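# Raise the bonnet until it props itself open

## Task

Lift the bonnet all the way up so it remains raised without support, then release it and move the grippers away; a bonnet held up only by the robot at the end does not count.

## Robot and tools

Robot: two arms, left_arm and right_arm, each ending in a two-finger gripper. Both are reported and commanded in one scene frame: origin on the table top midway between the arms, +z up, +x out over the table, left_arm on the +y side. The names left and right are labels only, not sides of a camera image. Base positions: left_arm at (+0.004, +0.273, 0) m, quat_wxyz (+0.998, 0, 0, +0.059); right_arm at (-0.001, -0.226, 0) m, quat_wxyz (+0.996, 0, 0, -0.085).

Gripper geometry: the fingers extend along the gripper's +z axis and close along its y axis. end_effector_position is the point between the finger pads, roughly 1 cm short of the fingertips. The printed hand position can be somewhat wrong, more so when the arm is stretched far.

A row is 16 plain numbers covering both arms, even if only one moves: x, y, z, qw, qx, qy, qz, opening for left_arm, then the same eight for right_arm. x, y, z are an absolute target position for that gripper in metres in the scene frame; qw, qx, qy, qz are an absolute target orientation, w first, in the same frame. So each arm's part is a pose plus an opening. Opening ranges from -1 (closed) to +1 (fully open, 0.093 m). A call is refused if any target lies more than 0.6 m from that arm's last reported position along any axis of its gripper. To hold an orientation, repeat the same target quaternion every time rather than copying the reported one, which drifts. To keep an arm still, resend its last reported pose and the opening it should keep.

execute_actions: argument actions is a list holding one item or nothing. Empty list: just returns the state. {"rows": [...], "steps": n}: up to 15 rows, n up to 15 control steps of 1/30 s (default 15); each row drives one step and the last row repeats if rows run out. {"steps": n} alone is a wait of up to 300 steps counted from the previous result, so your reply time uses part of it. Optional pictures (true/false) turns camera images on or off; they come by default.

move: target is one 16-number row as above; speed is top path speed in m/s, 0.002 to 0.5, default 0.25, with turning limited to twice that in rad/s. Each gripper follows a straight line toward its pose, both paths finish together, lasting 0.5 to 10 s (stopped short after 10 s). Openings are sent at the start. Paths ignore obstacles and the other arm. Grippers lag, wander and may overshoot speed, especially with the arm nearly straight. Faster contact hits harder; aiming further past the contact presses harder. The result adds a move: line with the ending (done, off_target, moving, held, fault) and limits used (paced = target clipped; held = some steps blocked, after which the arm may jump quickly), plus each gripper's remaining distance to its pose. If only one arm is named, the other finished normally.



Control: each step the commanded pose is clipped to within 70 mm and 16 degrees of the measured pose; damped inverse kinematics then favours position over orientation. After an action ends the arm continues only to its last clipped pose, so check the result and send the remainder. Joint friction may leave the gripper up to about 31 mm off, and very small commands may not move it. Elbows cannot straighten fully. Joint ranges (rad): waist -2.618 to 3.054, shoulder 0 to 3.142, elbow 0 to 3.142, wrist pitch -1.571 to 1.571, wrist yaw -1.571 to 1.571, wrist roll -2.094 to 2.094.

Results: a state line per arm with position and quaternion; grip_measured (motor position on the opening scale; pads meet near -0.94, each mm of object width adds about 0.0208, each gripper offset up to 0.02); a Hand target line giving the pose being driven toward; Joint positions ending with gripper gap in metres. HELD marks steps where a clearance check withheld your command; a pose unreachable line names the affected arm. FAULT lines report stops. Keep sending the closing number to keep a grip; pad force tops out around 50 to 62 N.

Holding loads heats motors: warning at 75 °C, a 10 s stop at 90 °C, and at 100 °C the arm drops.

Avoid: arms colliding or pressing each other, slamming the bonnet, knocking anything off the table, drops and hard shoves. Occasional brief pushes may disturb loose objects. Finish by opening the gripper, backing away from the raised bonnet, and confirming in the images that it stays up on its own before ending the scene.

Each tool is called after "Request:" as a command line: name --argument value for each argument, lists and objects as JSON in quotes; but a table of rows of numbers goes row by row, as --pt "numbers of a row", without its own name.

Reference images:

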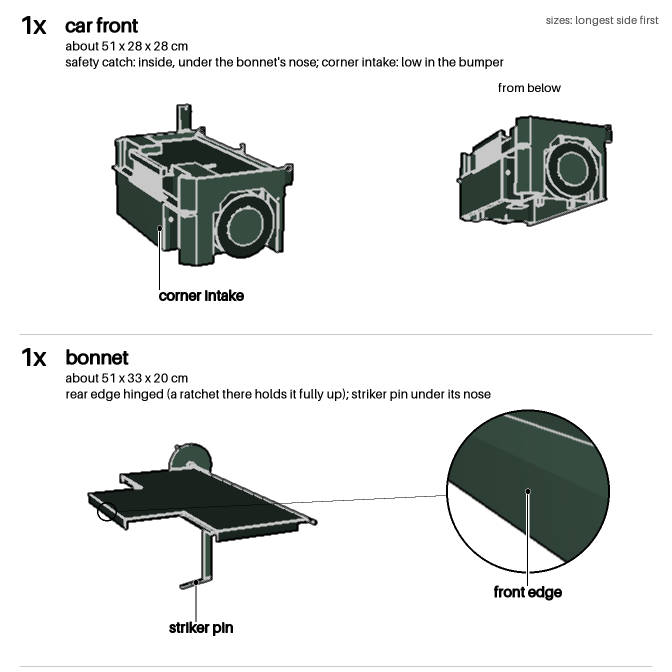

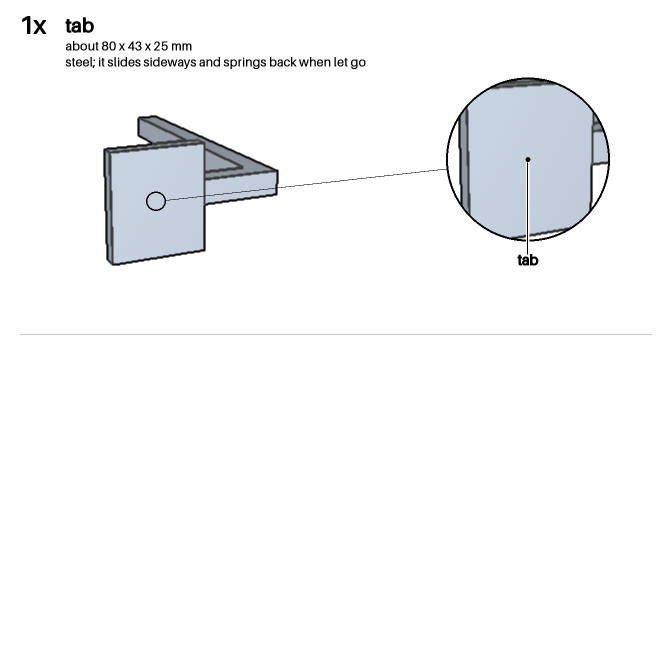

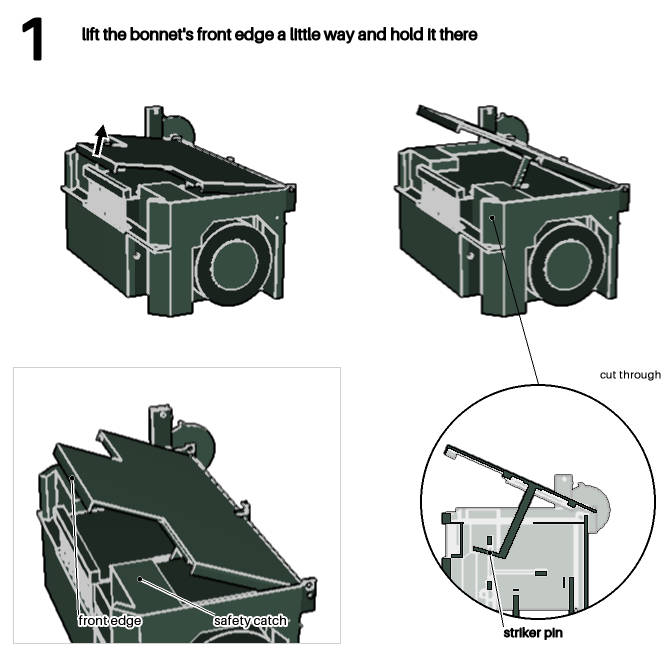

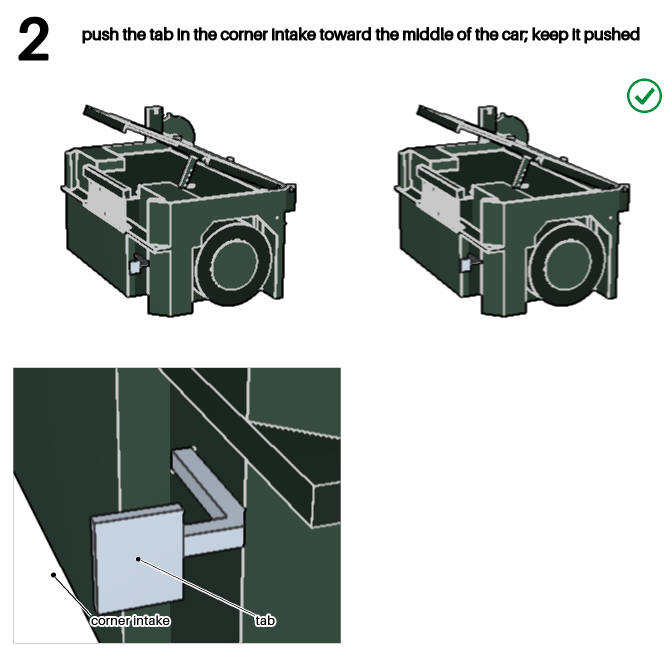

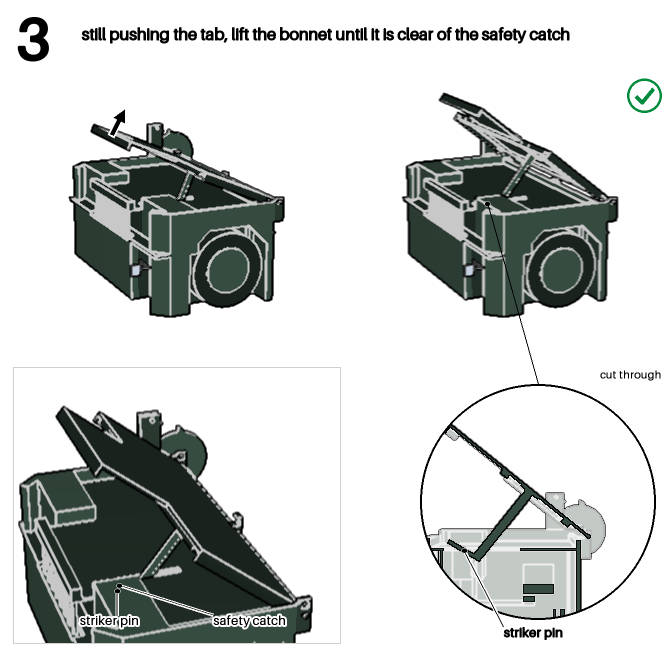

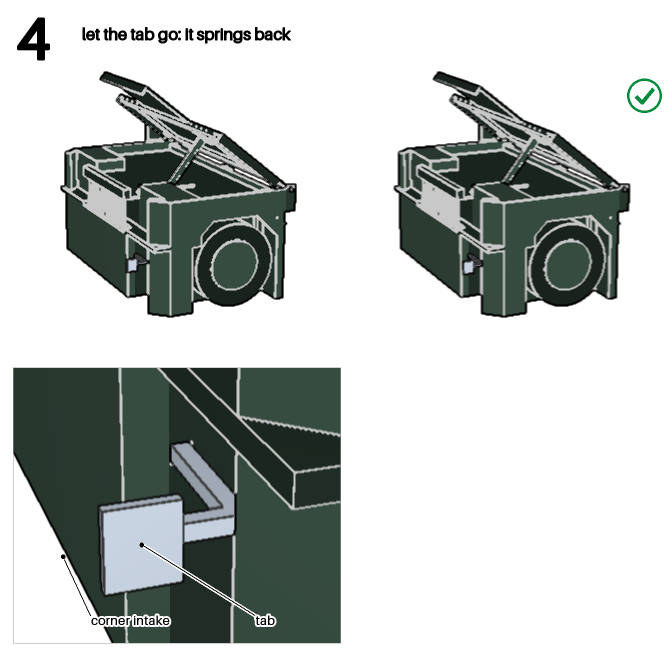

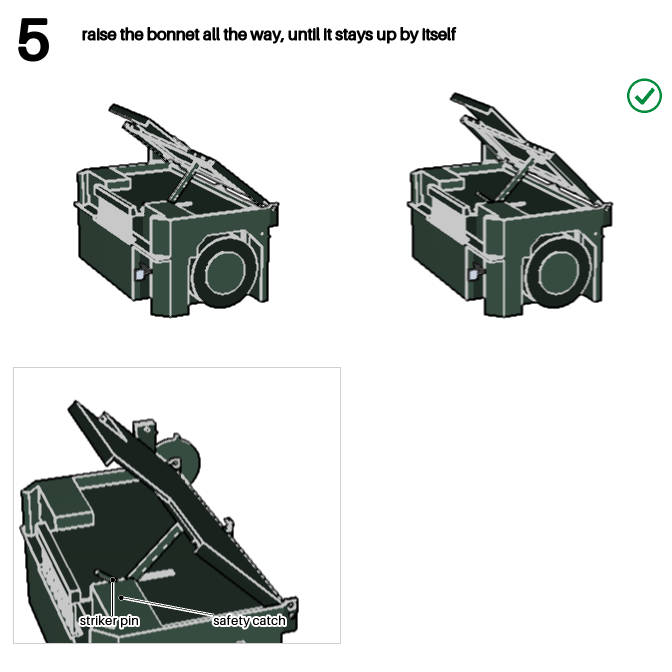

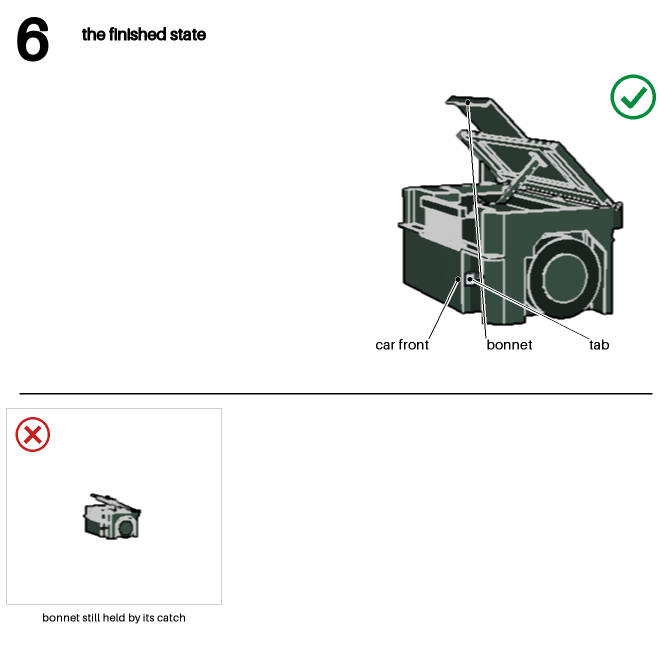

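## Session

Request:
execute_actions --actions '[]'

Scene clock: 0.00 s of 4710.00 s.
left_arm: end_effector_position=(+0.1413, -0.2205, +0.3631) grip_measured=+1.000 end_effector_quat_wxyz=(+0.418, -0.043, +0.781, -0.462) | right_arm: end_effector_position=(+0.0138, -0.6968, +0.1460) grip_measured=+1.000 end_effector_quat_wxyz=(+0.289, +0.731, +0.605, -0.130)
Joint positions: left_arm=[-1.636  1.725  1.677 -0.253 -0.714 -1.09   0.093] | right_arm=[-1.434  1.798  1.439 -0.588 -0.179  0.213  0.093]
Joint velocities: left_arm=[-0.002  0.002  0.012  0.037 -0.007 -0.051  0.   ] | right_arm=[ 0.012 -0.017 -0.007  0.022  0.051  0.007  0.   ]
Motor temperatures (°C, as the motors report them): left_arm=[28 27 25 28 26 28] | right_arm=[29 27 28 26 27 27]
Hand target (left_arm): +0.141, -0.220, +0.363; +0.418, -0.043, +0.781, -0.462
Hand target (right_arm): +0.014, -0.697, +0.146; +0.289, +0.731, +0.605, -0.130

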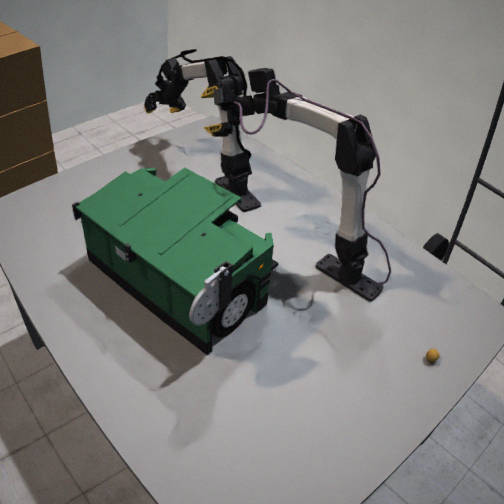

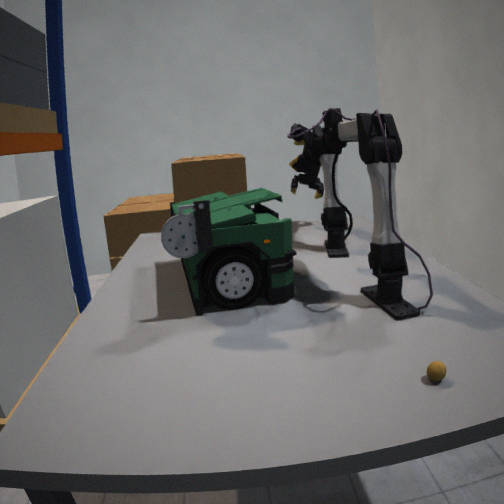

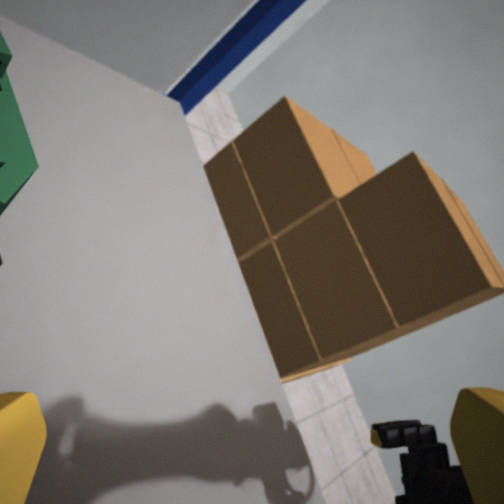

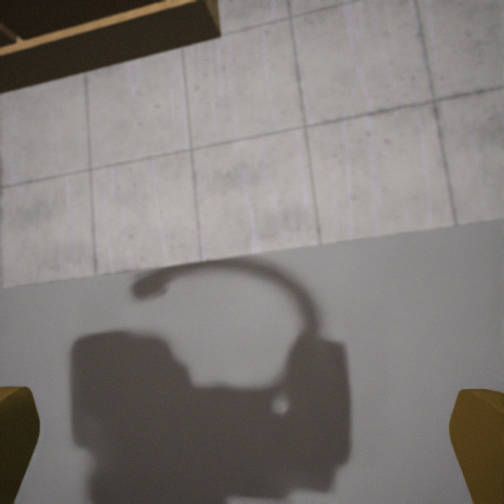

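Request:
move --target '[0.03,0.05,0.38,0.5,0,0.866,0,1,0.0,-0.45,0.25,0.65,0,0.76,0,1]' --speed 0.25

Scene clock: 13.20 s of 4710.00 s.
left_arm: end_effector_position=(+0.0314, +0.0462, +0.3820) grip_measured=+1.000 end_effector_quat_wxyz=(+0.436, +0.150, +0.825, -0.328) | right_arm: end_effector_position=(-0.0051, -0.4556, +0.2507) grip_measured=+1.000 end_effector_quat_wxyz=(+0.499, +0.213, +0.803, -0.246)
Joint positions: left_arm=[-2.286  1.145  1.603 -1.556 -1.099 -1.515  0.093] | right_arm=[-2.166  1.237  1.097 -1.546 -1.178 -1.893  0.093]
Joint velocities: left_arm=[ 0.002  0.012  0.007 -0.037 -0.007 -0.051  0.   ] | right_arm=[-0.012 -0.022  0.007 -0.022 -0.022  0.007  0.   ]
Motor temperatures (°C, as the motors report them): left_arm=[28 30 27 30 26 28] | right_arm=[29 31 30 28 27 27]
Hand target (left_arm): +0.030, +0.048, +0.378; +0.436, +0.162, +0.824, -0.324
Hand target (right_arm): -0.004, -0.451, +0.247; +0.494, +0.215, +0.806, -0.244
Off the commanded pose (left_arm): 0.005 m, 42 deg; orientation clipped at the last step of the last action.
Off the commanded pose (right_arm): 0.008 m, 42 deg; orientation clipped at the last step of the last action.
joint sent to its limit (left arm) — the command would take joint 4 (wrist pitch) past its lower limit, so that joint was sent only as far as its limit.
joint sent to its limit (right arm) — the command would take joint 4 (wrist pitch) past its lower limit, so that joint was sent only as far as its limit.
After step 90, 6.10 s passed at rest.
move: off_target (left_arm, right_arm); limits=paced

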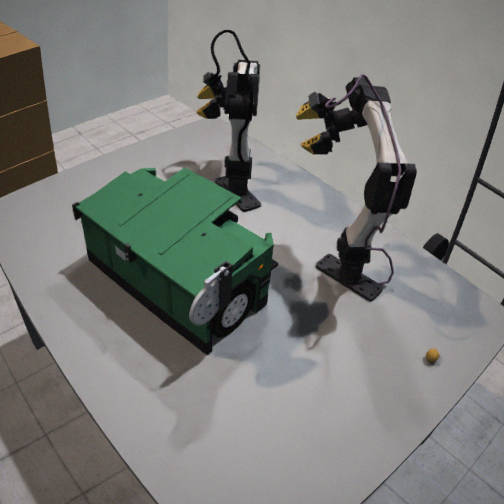

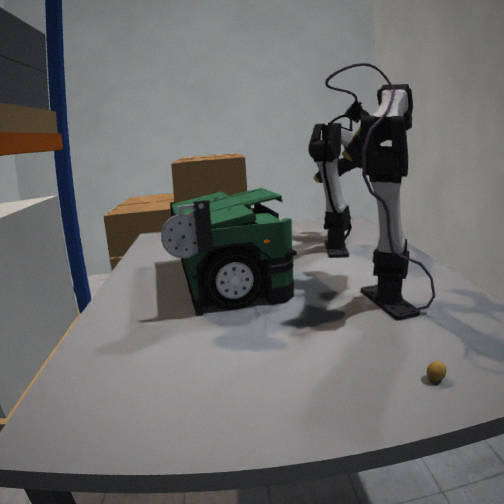

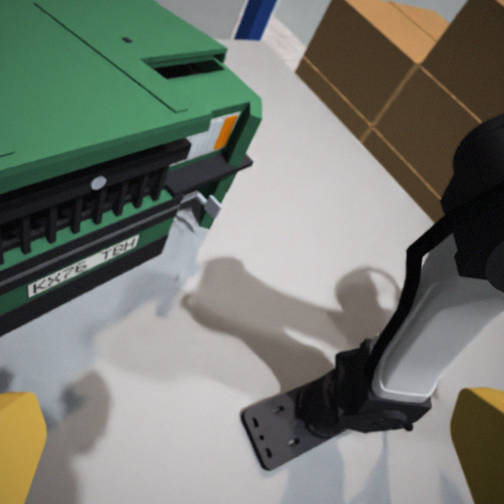

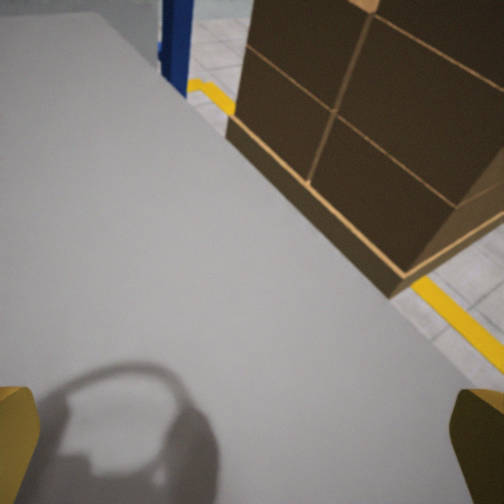

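Request:
move --target '[0.03,0.08,0.25,0,0,1,0,1,0.03,-0.42,0.25,0,0,1,0,1]' --speed 0.25

Request:
move --target '[0.06,0.14,0.25,0.38,0,0.92,0,1,0.06,-0.33,0.25,0.38,0,0.92,0,1]' --speed 0.25

Scene clock: 35.63 s of 4710.00 s.
left_arm: end_effector_position=(+0.0322, +0.0740, +0.2531) grip_measured=+1.000 end_effector_quat_wxyz=(+0.035, +0.001, +0.987, -0.155) | right_arm: end_effector_position=(+0.0330, -0.4236, +0.2417) grip_measured=+1.000 end_effector_quat_wxyz=(+0.034, +0.004, +0.990, -0.137)
Joint positions: left_arm=[-1.58   1.139  1.441 -1.556 -0.035 -1.453  0.093] | right_arm=[-1.253  1.145  1.403 -1.546 -0.025 -1.41   0.093]
Joint velocities: left_arm=[-0.002  0.007  0.007  0.066 -0.022  0.007  0.   ] | right_arm=[-0.007 -0.002  0.017  0.022 -0.022 -0.037  0.   ]
Motor temperatures (°C, as the motors report them): left_arm=[29 29 27 30 26 28] | right_arm=[29 31 31 27 27 27]
Hand target (left_arm): +0.032, +0.077, +0.248; +0.031, +0.001, +0.989, -0.146
Hand target (right_arm): +0.032, -0.421, +0.249; +0.030, +0.004, +0.988, -0.150
Off the commanded pose (left_arm): 0.007 m, 18 deg; orientation clipped at the last step of the last action.
Off the commanded pose (right_arm): 0.010 m, 16 deg.
joint sent to its limit (left arm) — the command would take joint 4 (wrist pitch) past its lower limit, so that joint was sent only as far as its limit.
joint sent to its limit (right arm) — the command would take joint 4 (wrist pitch) past its lower limit, so that joint was sent only as far as its limit.
After step 90, 16.37 s passed at rest.
move: off_target (left_arm, right_arm); limits=paced

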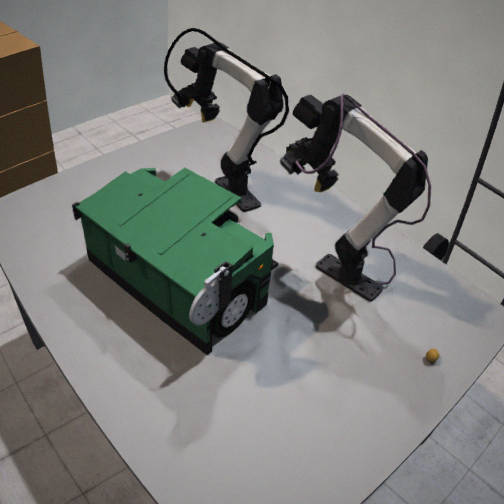

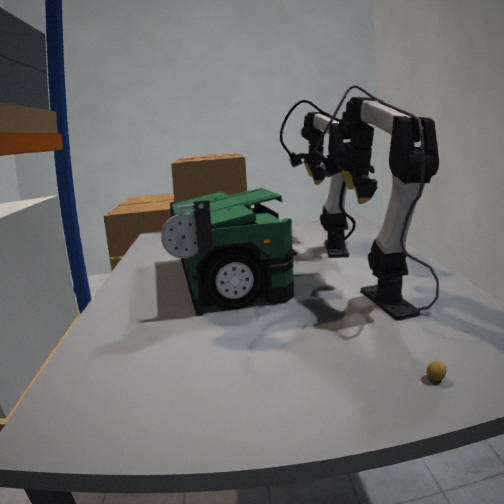

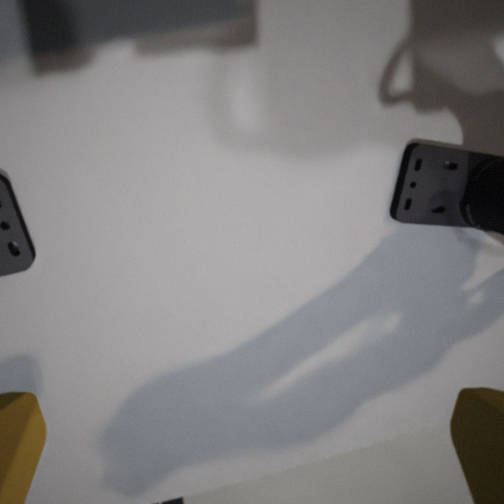

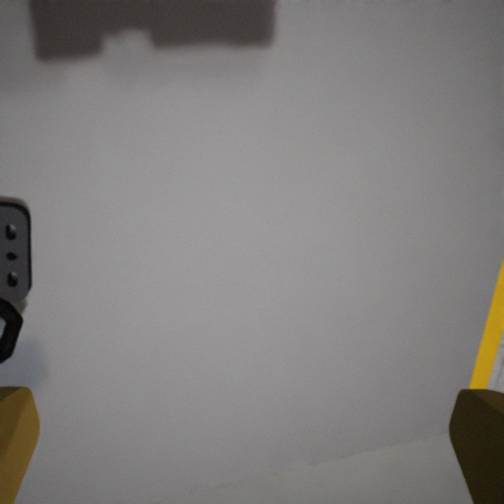

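Scene clock: 38.30 s of 4710.00 s.
left_arm: end_effector_position=(+0.0570, +0.1361, +0.2547) grip_measured=+1.000 end_effector_quat_wxyz=(+0.211, +0.081, +0.948, -0.222) | right_arm: end_effector_position=(+0.0612, -0.3329, +0.2556) grip_measured=+1.000 end_effector_quat_wxyz=(+0.207, +0.087, +0.945, -0.238)
Joint positions: left_arm=[-1.835  0.781  1.221 -1.556 -0.442 -1.443  0.093] | right_arm=[-1.278  0.642  1.201 -1.549 -0.292 -1.177  0.093]
Joint velocities: left_arm=[-0.012 -0.002 -0.002  0.051  0.007  0.051  0.   ] | right_arm=[ 0.012  0.002  0.002  0.081 -0.051  0.007  0.   ]
Motor temperatures (°C, as the motors report them): left_arm=[29 29 27 30 26 28] | right_arm=[29 31 31 27 27 27]
Hand target (left_arm): +0.060, +0.140, +0.251; +0.218, +0.081, +0.948, -0.216
Hand target (right_arm): +0.060, -0.330, +0.250; +0.203, +0.090, +0.947, -0.232
Off the commanded pose (left_arm): 0.007 m, 34 deg; orientation clipped at the last step of the last action.
Off the commanded pose (right_arm): 0.006 m, 35 deg; orientation clipped at the last step of the last action.
joint sent to its limit (left arm) — the command would take joint 4 (wrist pitch) past its lower limit, so that joint was sent only as far as its limit.
joint sent to its limit (right arm) — the command would take joint 4 (wrist pitch) past its lower limit, so that joint was sent only as far as its limit.
move: off_target (left_arm, right_arm); limits=paced

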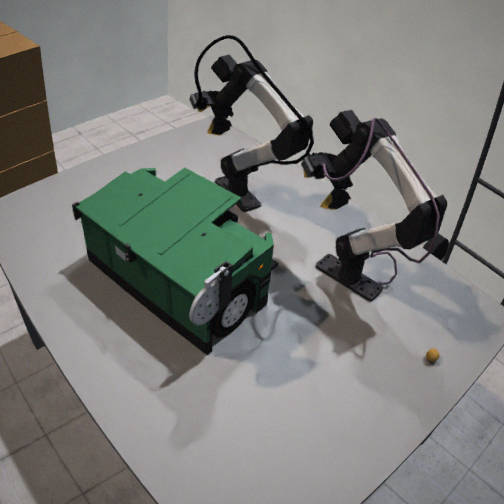

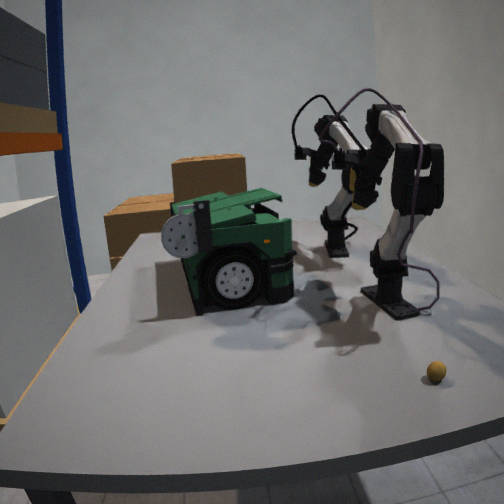

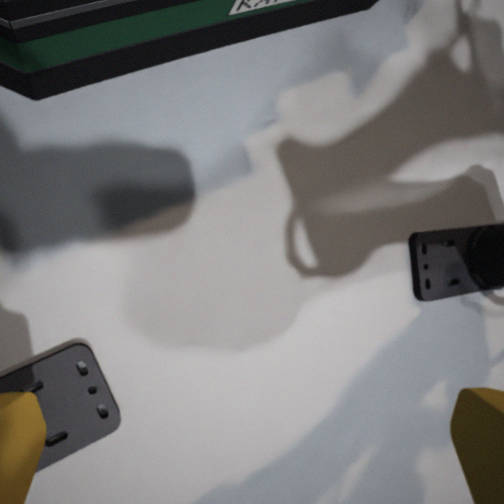

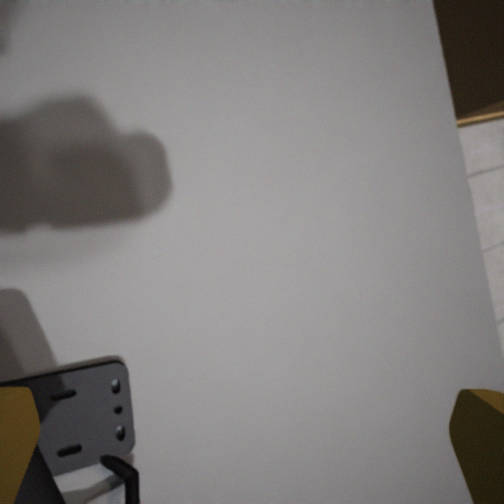

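Request:
move --target '[0.12,0.17,0.25,0.5,0,0.866,0,1,0.12,-0.27,0.16,0.55,0,0.835,0,1]' --speed 0.25

Scene clock: 57.63 s of 4710.00 s.
left_arm: end_effector_position=(+0.1194, +0.1654, +0.2514) grip_measured=+1.000 end_effector_quat_wxyz=(+0.392, +0.067, +0.909, -0.124) | right_arm: end_effector_position=(+0.1185, -0.2747, +0.1636) grip_measured=+1.000 end_effector_quat_wxyz=(+0.385, +0.058, +0.918, -0.070)
Joint positions: left_arm=[-1.725  0.741  1.091 -1.556 -0.783 -1.308  0.093] | right_arm=[-1.325  0.425  0.719 -1.55  -0.754 -1.243  0.093]
Joint velocities: left_arm=[-0.007 -0.012 -0.007 -0.051 -0.051 -0.007  0.   ] | right_arm=[-0.012 -0.012 -0.002  0.037  0.037 -0.007  0.   ]
Motor temperatures (°C, as the motors report them): left_arm=[29 28 27 30 26 28] | right_arm=[29 29 31 29 27 27]
Hand target (left_arm): +0.122, +0.170, +0.250; +0.400, +0.068, +0.906, -0.121
Hand target (right_arm): +0.120, -0.270, +0.159; +0.391, +0.049, +0.917, -0.061
Off the commanded pose (left_arm): 0.005 m, 21 deg; orientation clipped at the last step of the last action.
Off the commanded pose (right_arm): 0.006 m, 24 deg; orientation clipped at the last step of the last action.
joint sent to its limit (left arm) — the command would take joint 4 (wrist pitch) past its lower limit, so that joint was sent only as far as its limit.
joint sent to its limit (right arm) — the command would take joint 4 (wrist pitch) past its lower limit, so that joint was sent only as far as its limit.
After step 90, 13.97 s passed at rest.
move: off_target (left_arm, right_arm); limits=paced

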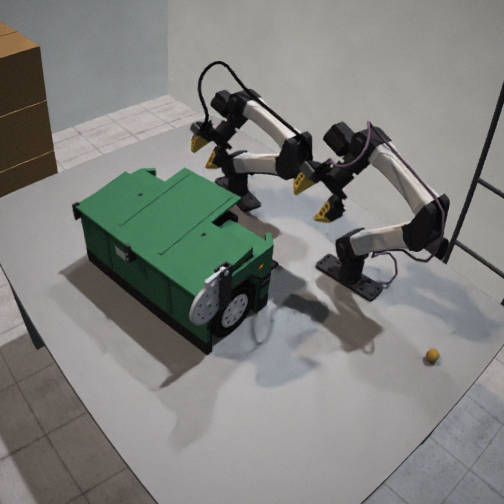

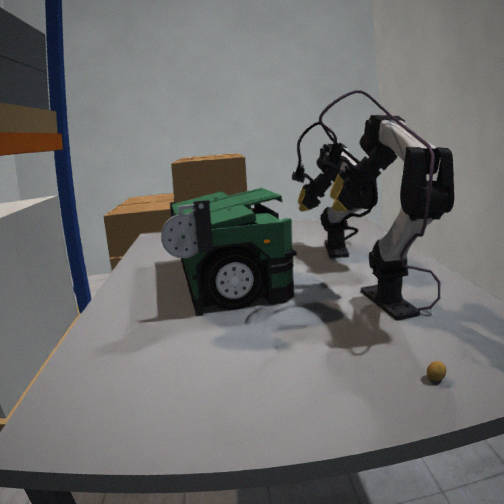

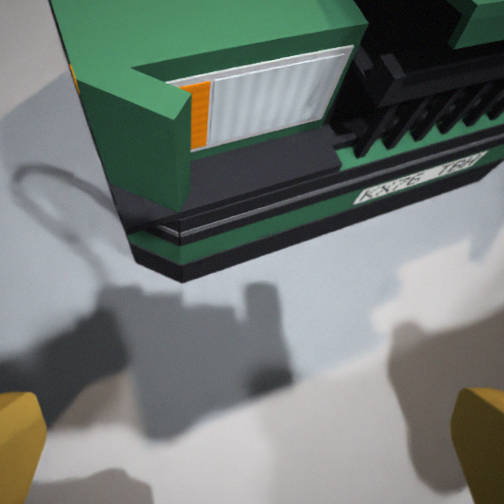

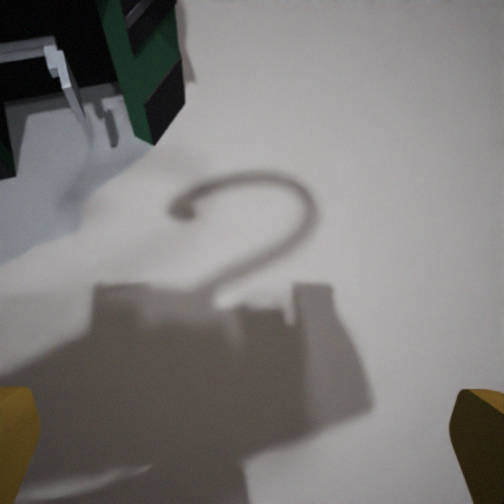

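Request:
move --target '[0.11,0.28,0.10,0,0,1,0,1,0.12,-0.24,0.10,0,0,1,0,1]' --speed 0.2

Scene clock: 72.83 s of 4710.00 s.
left_arm: end_effector_position=(+0.1151, +0.2823, +0.1031) grip_measured=+1.000 end_effector_quat_wxyz=(+0.016, +0.001, +1.000, +0.018) | right_arm: end_effector_position=(+0.1195, -0.2359, +0.0935) grip_measured=+1.000 end_effector_quat_wxyz=(+0.006, +0.005, +1.000, +0.013)
Joint positions: left_arm=[-0.089  0.882  0.753 -1.408 -0.034  0.032  0.093] | right_arm=[ 0.05   0.949  0.739 -1.352 -0.028 -0.108  0.093]
Joint velocities: left_arm=[-0.012 -0.022  0.002 -0.066 -0.022  0.022  0.   ] | right_arm=[ 0.002  0.002  0.007 -0.051 -0.037  0.007  0.   ]
Motor temperatures (°C, as the motors report them): left_arm=[29 28 27 30 26 28] | right_arm=[29 29 31 28 27 27]
Hand target (left_arm): +0.115, +0.285, +0.098; +0.008, +0.001, +1.000, +0.022
Hand target (right_arm): +0.121, -0.236, +0.098; +0.003, +0.004, +1.000, +0.009
Off the commanded pose (left_arm): 0.006 m, 3 deg.
Off the commanded pose (right_arm): 0.008 m, 2 deg.
After step 90, 9.53 s passed at rest.
move: off_target (left_arm)

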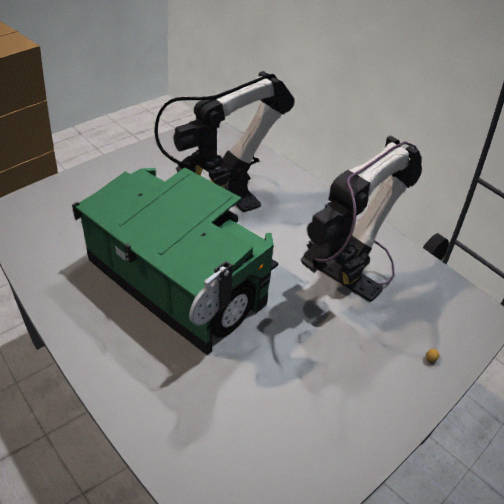

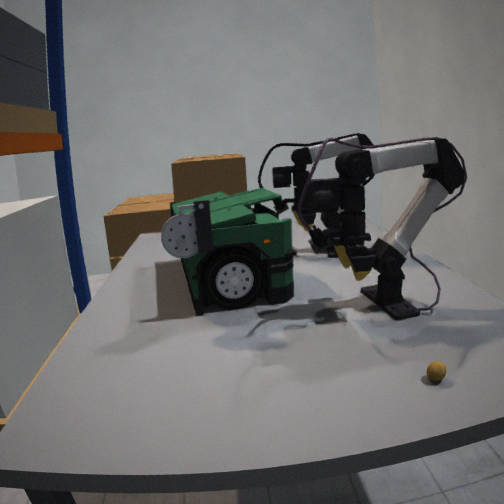

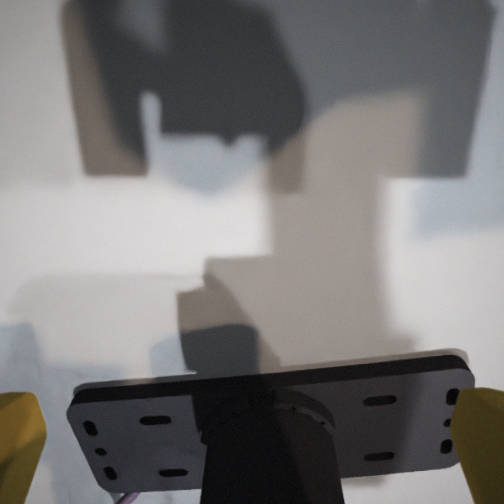

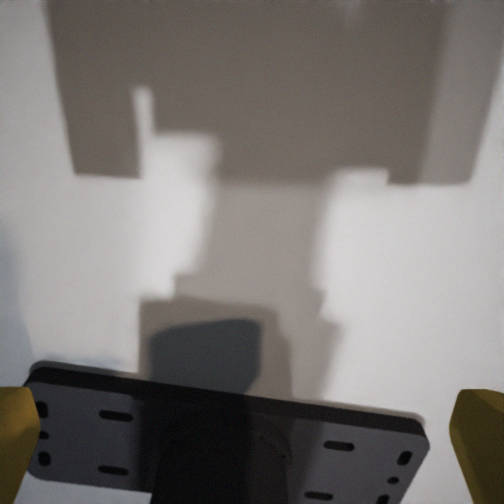

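Request:
move --target '[0.13,0.2,0.27,0.588,0.205,0.766,-0.158,1,0.13,-0.25,0.12,0.6,0,0.8,0,1]' --speed 0.2

Scene clock: 85.60 s of 4710.00 s.
left_arm: end_effector_position=(+0.1219, +0.1989, +0.2744) grip_measured=+1.000 end_effector_quat_wxyz=(+0.582, +0.200, +0.771, -0.165) | right_arm: end_effector_position=(+0.1249, -0.2569, +0.1174) grip_measured=+1.000 end_effector_quat_wxyz=(+0.366, +0.036, +0.929, -0.039)
Joint positions: left_arm=[-0.442  0.084  0.787 -0.98   0.198  0.034  0.093] | right_arm=[-0.716  0.208  0.523 -1.279 -0.481 -0.654  0.093]
Joint velocities: left_arm=[-0.09  -0.002  0.007  0.081 -0.037 -0.007  0.   ] | right_arm=[-0.002  0.007 -0.002  0.081 -0.037  0.037  0.   ]
Motor temperatures (°C, as the motors report them): left_arm=[29 28 28 30 26 28] | right_arm=[29 29 33 28 27 27]
Hand target (left_arm): +0.124, +0.200, +0.274; +0.590, +0.194, +0.766, -0.165
Hand target (right_arm): +0.125, -0.256, +0.117; +0.366, +0.034, +0.929, -0.037
Off the commanded pose (left_arm): 0.009 m, 1 deg.
Off the commanded pose (right_arm): 0.009 m, 31 deg; orientation clipped at the last step of the last action.
After step 90, 5.73 s passed at rest.
move: held (right_arm); limits=paced,held; held on 54 of 121 steps (right_arm), including the last (right_arm)
pose unreachable (right arm): on one or more control steps of this call this arm could not follow its commanded pose, so it was not sent that pose on those steps. On the call's last step it was still not sent that pose. It may still have moved: this result reports where it is.
cause: the commanded pose would bring two parts of the arm too close to each other (its upper arm (the part past joint 2) and its fingers, with joints 3 (elbow) to 6 (wrist roll) between them).

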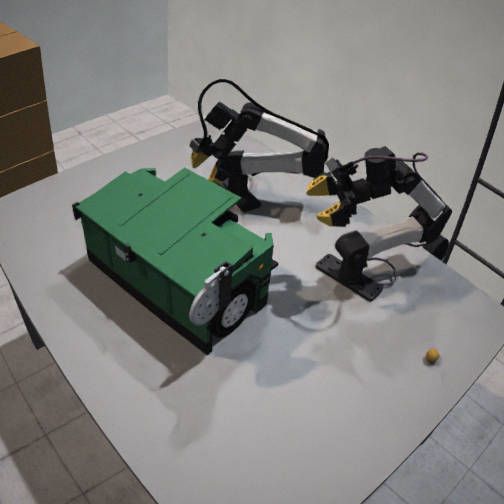

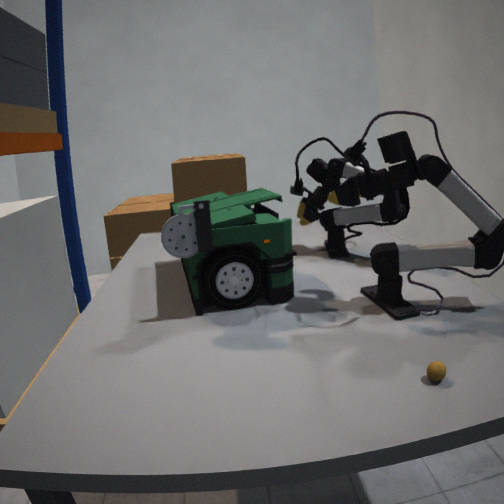

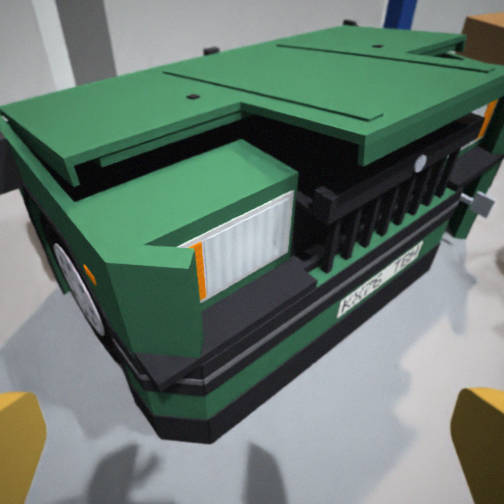

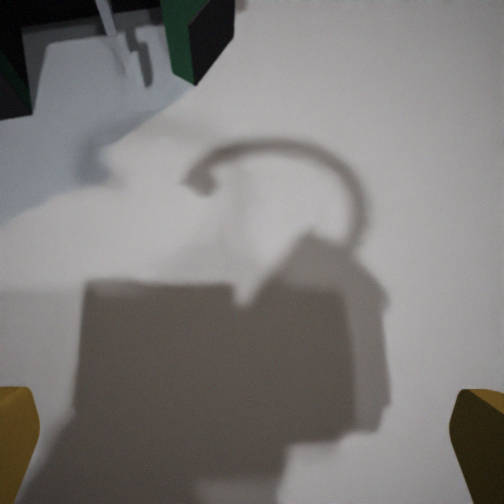

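Request:
move --target '[0.15,0.09,0.25,0.653,0.271,0.653,-0.271,-1,0.19,-0.27,0.13,0.423,0,0.906,0,-1]' --speed 0.15

Scene clock: 105.37 s of 4710.00 s.
left_arm: end_effector_position=(+0.1489, +0.0952, +0.2595) grip_measured=-0.985 end_effector_quat_wxyz=(+0.654, +0.260, +0.651, -0.284) | right_arm: end_effector_position=(+0.1876, -0.2686, +0.1397) grip_measured=-0.985 end_effector_quat_wxyz=(+0.432, -0.003, +0.902, -0.005)
Joint positions: left_arm=[-1.272  0.154  0.328 -0.157 -0.364 -0.025  0.   ] | right_arm=[-0.455  0.411  0.486 -0.853 -0.467 -0.432  0.   ]
Joint velocities: left_arm=[-0.012  0.002 -0.007 -0.066 -0.066  0.007  0.   ] | right_arm=[-0.002  0.002 -0.007  0.007 -0.066 -0.007  0.   ]
Motor temperatures (°C, as the motors report them): left_arm=[29 28 28 35 26 28] | right_arm=[29 29 34 30 27 27]
Hand target (left_arm): +0.150, +0.091, +0.251; +0.650, +0.264, +0.656, -0.279
Hand target (right_arm): +0.189, -0.268, +0.131; +0.423, -0.000, +0.906, +0.004
Off the commanded pose (left_arm): 0.011 m, 2 deg.
Off the commanded pose (right_arm): 0.010 m, 1 deg.
After step 90, 14.53 s passed at rest.
move: off_target (left_arm)

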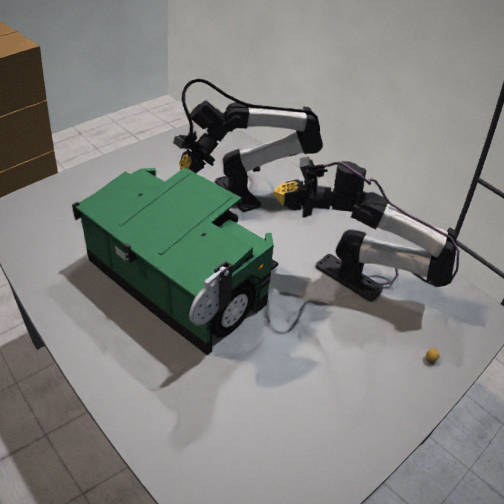

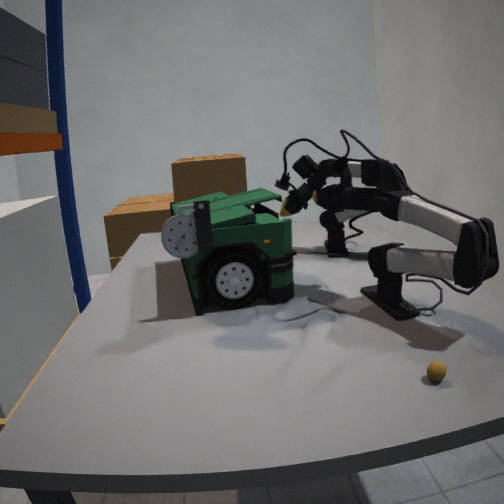

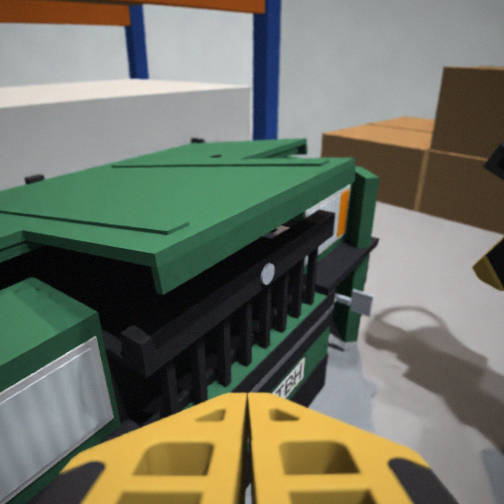

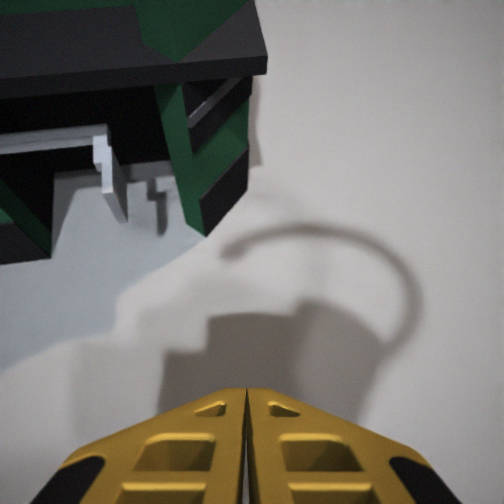

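Request:
move --target '[0.18,0.085,0.268,0.653,0.653,0.27,0.27,0.2,0.23,-0.245,0.105,0.537,0,0.843,0,-1]' --speed 0.15

Scene clock: 139.70 s of 4710.00 s.
left_arm: end_effector_position=(+0.1779, +0.0851, +0.2489) grip_measured=+0.199 end_effector_quat_wxyz=(+0.640, +0.667, +0.274, +0.266) | right_arm: end_effector_position=(+0.2282, -0.2438, +0.1074) grip_measured=-0.985 end_effector_quat_wxyz=(+0.531, -0.002, +0.848, +0.007)
Joint positions: left_arm=[-1.019  0.321  0.328 -0.046 -0.114  1.569  0.055] | right_arm=[-0.082  0.25   0.151 -0.367 -0.239 -0.108  0.   ]
Joint velocities: left_arm=[ 0.002  0.012 -0.017 -0.037  0.022  0.022  0.   ] | right_arm=[-0.012  0.002 -0.007  0.007 -0.007 -0.022  0.   ]
Motor temperatures (°C, as the motors report them): left_arm=[29 29 30 39 26 28] | right_arm=[29 29 34 34 27 27]
Hand target (left_arm): +0.179, +0.085, +0.268; +0.653, +0.654, +0.268, +0.273
Hand target (right_arm): +0.229, -0.243, +0.106; +0.537, -0.001, +0.844, +0.005
Off the commanded pose (left_arm): 0.019 m, 2 deg.
Off the commanded pose (right_arm): 0.003 m, 1 deg.
After step 90, 25.53 s passed at rest.
move: off_target (left_arm)

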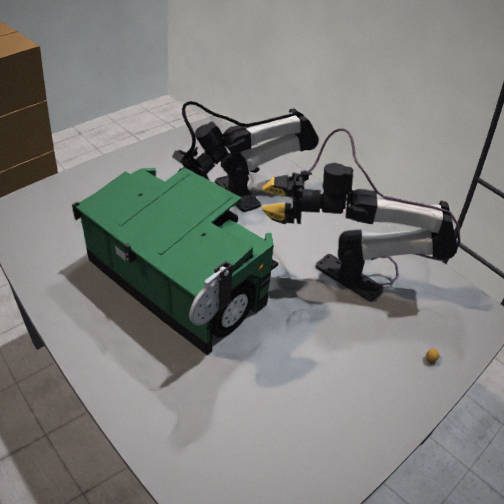

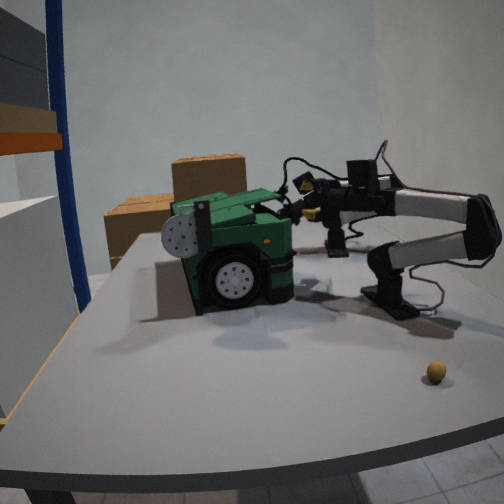

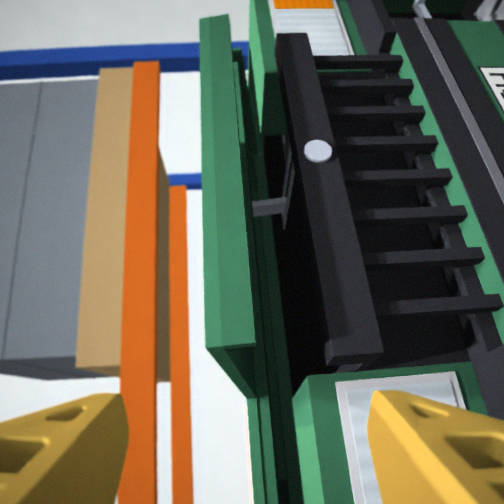

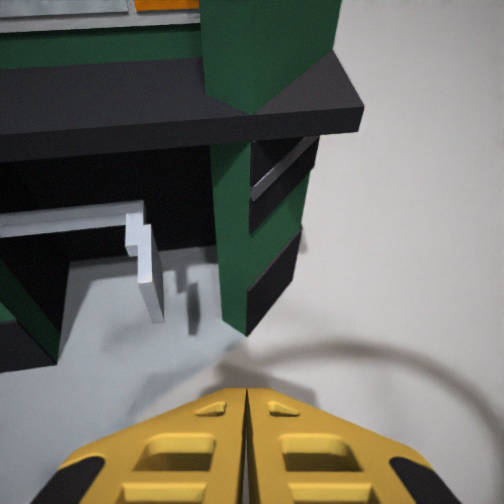

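Request:
move --target '[0.185,0.08,0.29,0.653,0.653,0.27,0.27,0.2,0.268,-0.243,0.095,0.537,0,0.843,0,-1]' --speed 0.08

Scene clock: 151.43 s of 4710.00 s.
left_arm: end_effector_position=(+0.1826, +0.0808, +0.2781) grip_measured=+0.199 end_effector_quat_wxyz=(+0.646, +0.662, +0.271, +0.268) | right_arm: end_effector_position=(+0.2685, -0.2436, +0.1058) grip_measured=-0.985 end_effector_quat_wxyz=(+0.546, -0.003, +0.838, -0.001)
Joint positions: left_arm=[-1.006  0.402  0.43  -0.052 -0.099  1.572  0.055] | right_arm=[ 0.017  0.617  0.128  0.069 -0.142 -0.067  0.   ]
Joint velocities: left_arm=[-0.002 -0.022 -0.022 -0.022  0.022  0.022  0.   ] | right_arm=[ 0.007 -0.002  0.012 -0.037  0.022 -0.007  0.   ]
Motor temperatures (°C, as the motors report them): left_arm=[29 29 33 40 26 28] | right_arm=[29 29 35 36 27 27]
Hand target (left_arm): +0.184, +0.081, +0.290; +0.653, +0.654, +0.270, +0.270
Hand target (right_arm): +0.267, -0.242, +0.096; +0.537, +0.000, +0.844, +0.001
Off the commanded pose (left_arm): 0.012 m, 1 deg.
Off the commanded pose (right_arm): 0.011 m, 1 deg.
After step 90, 7.40 s passed at rest.
move: off_target (left_arm, right_arm)

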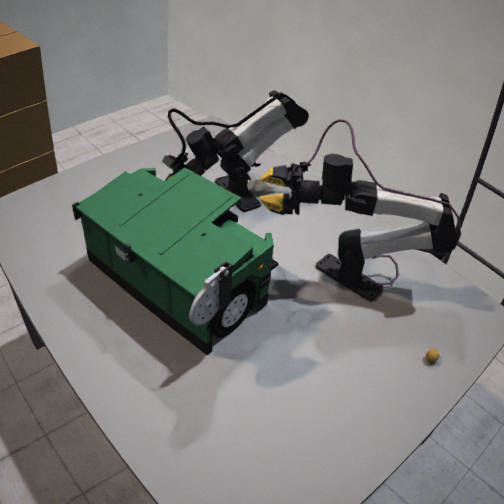

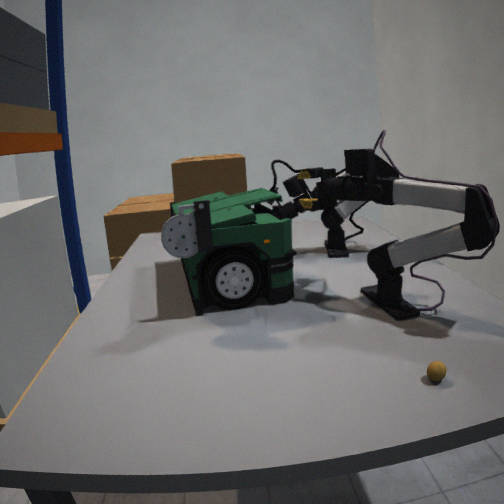

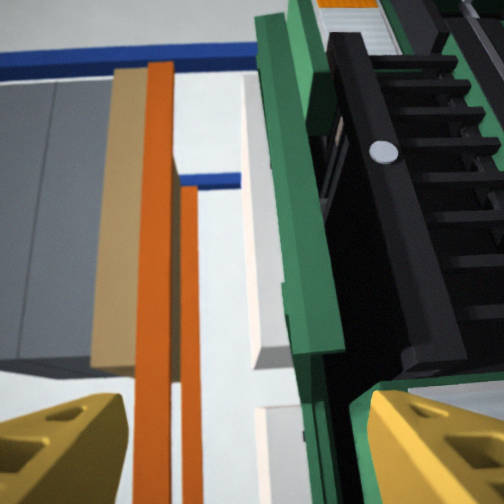

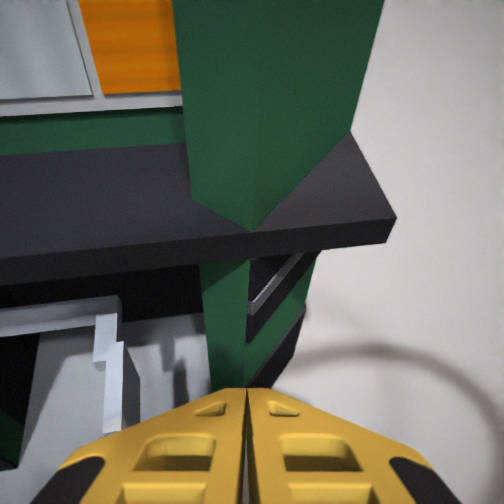

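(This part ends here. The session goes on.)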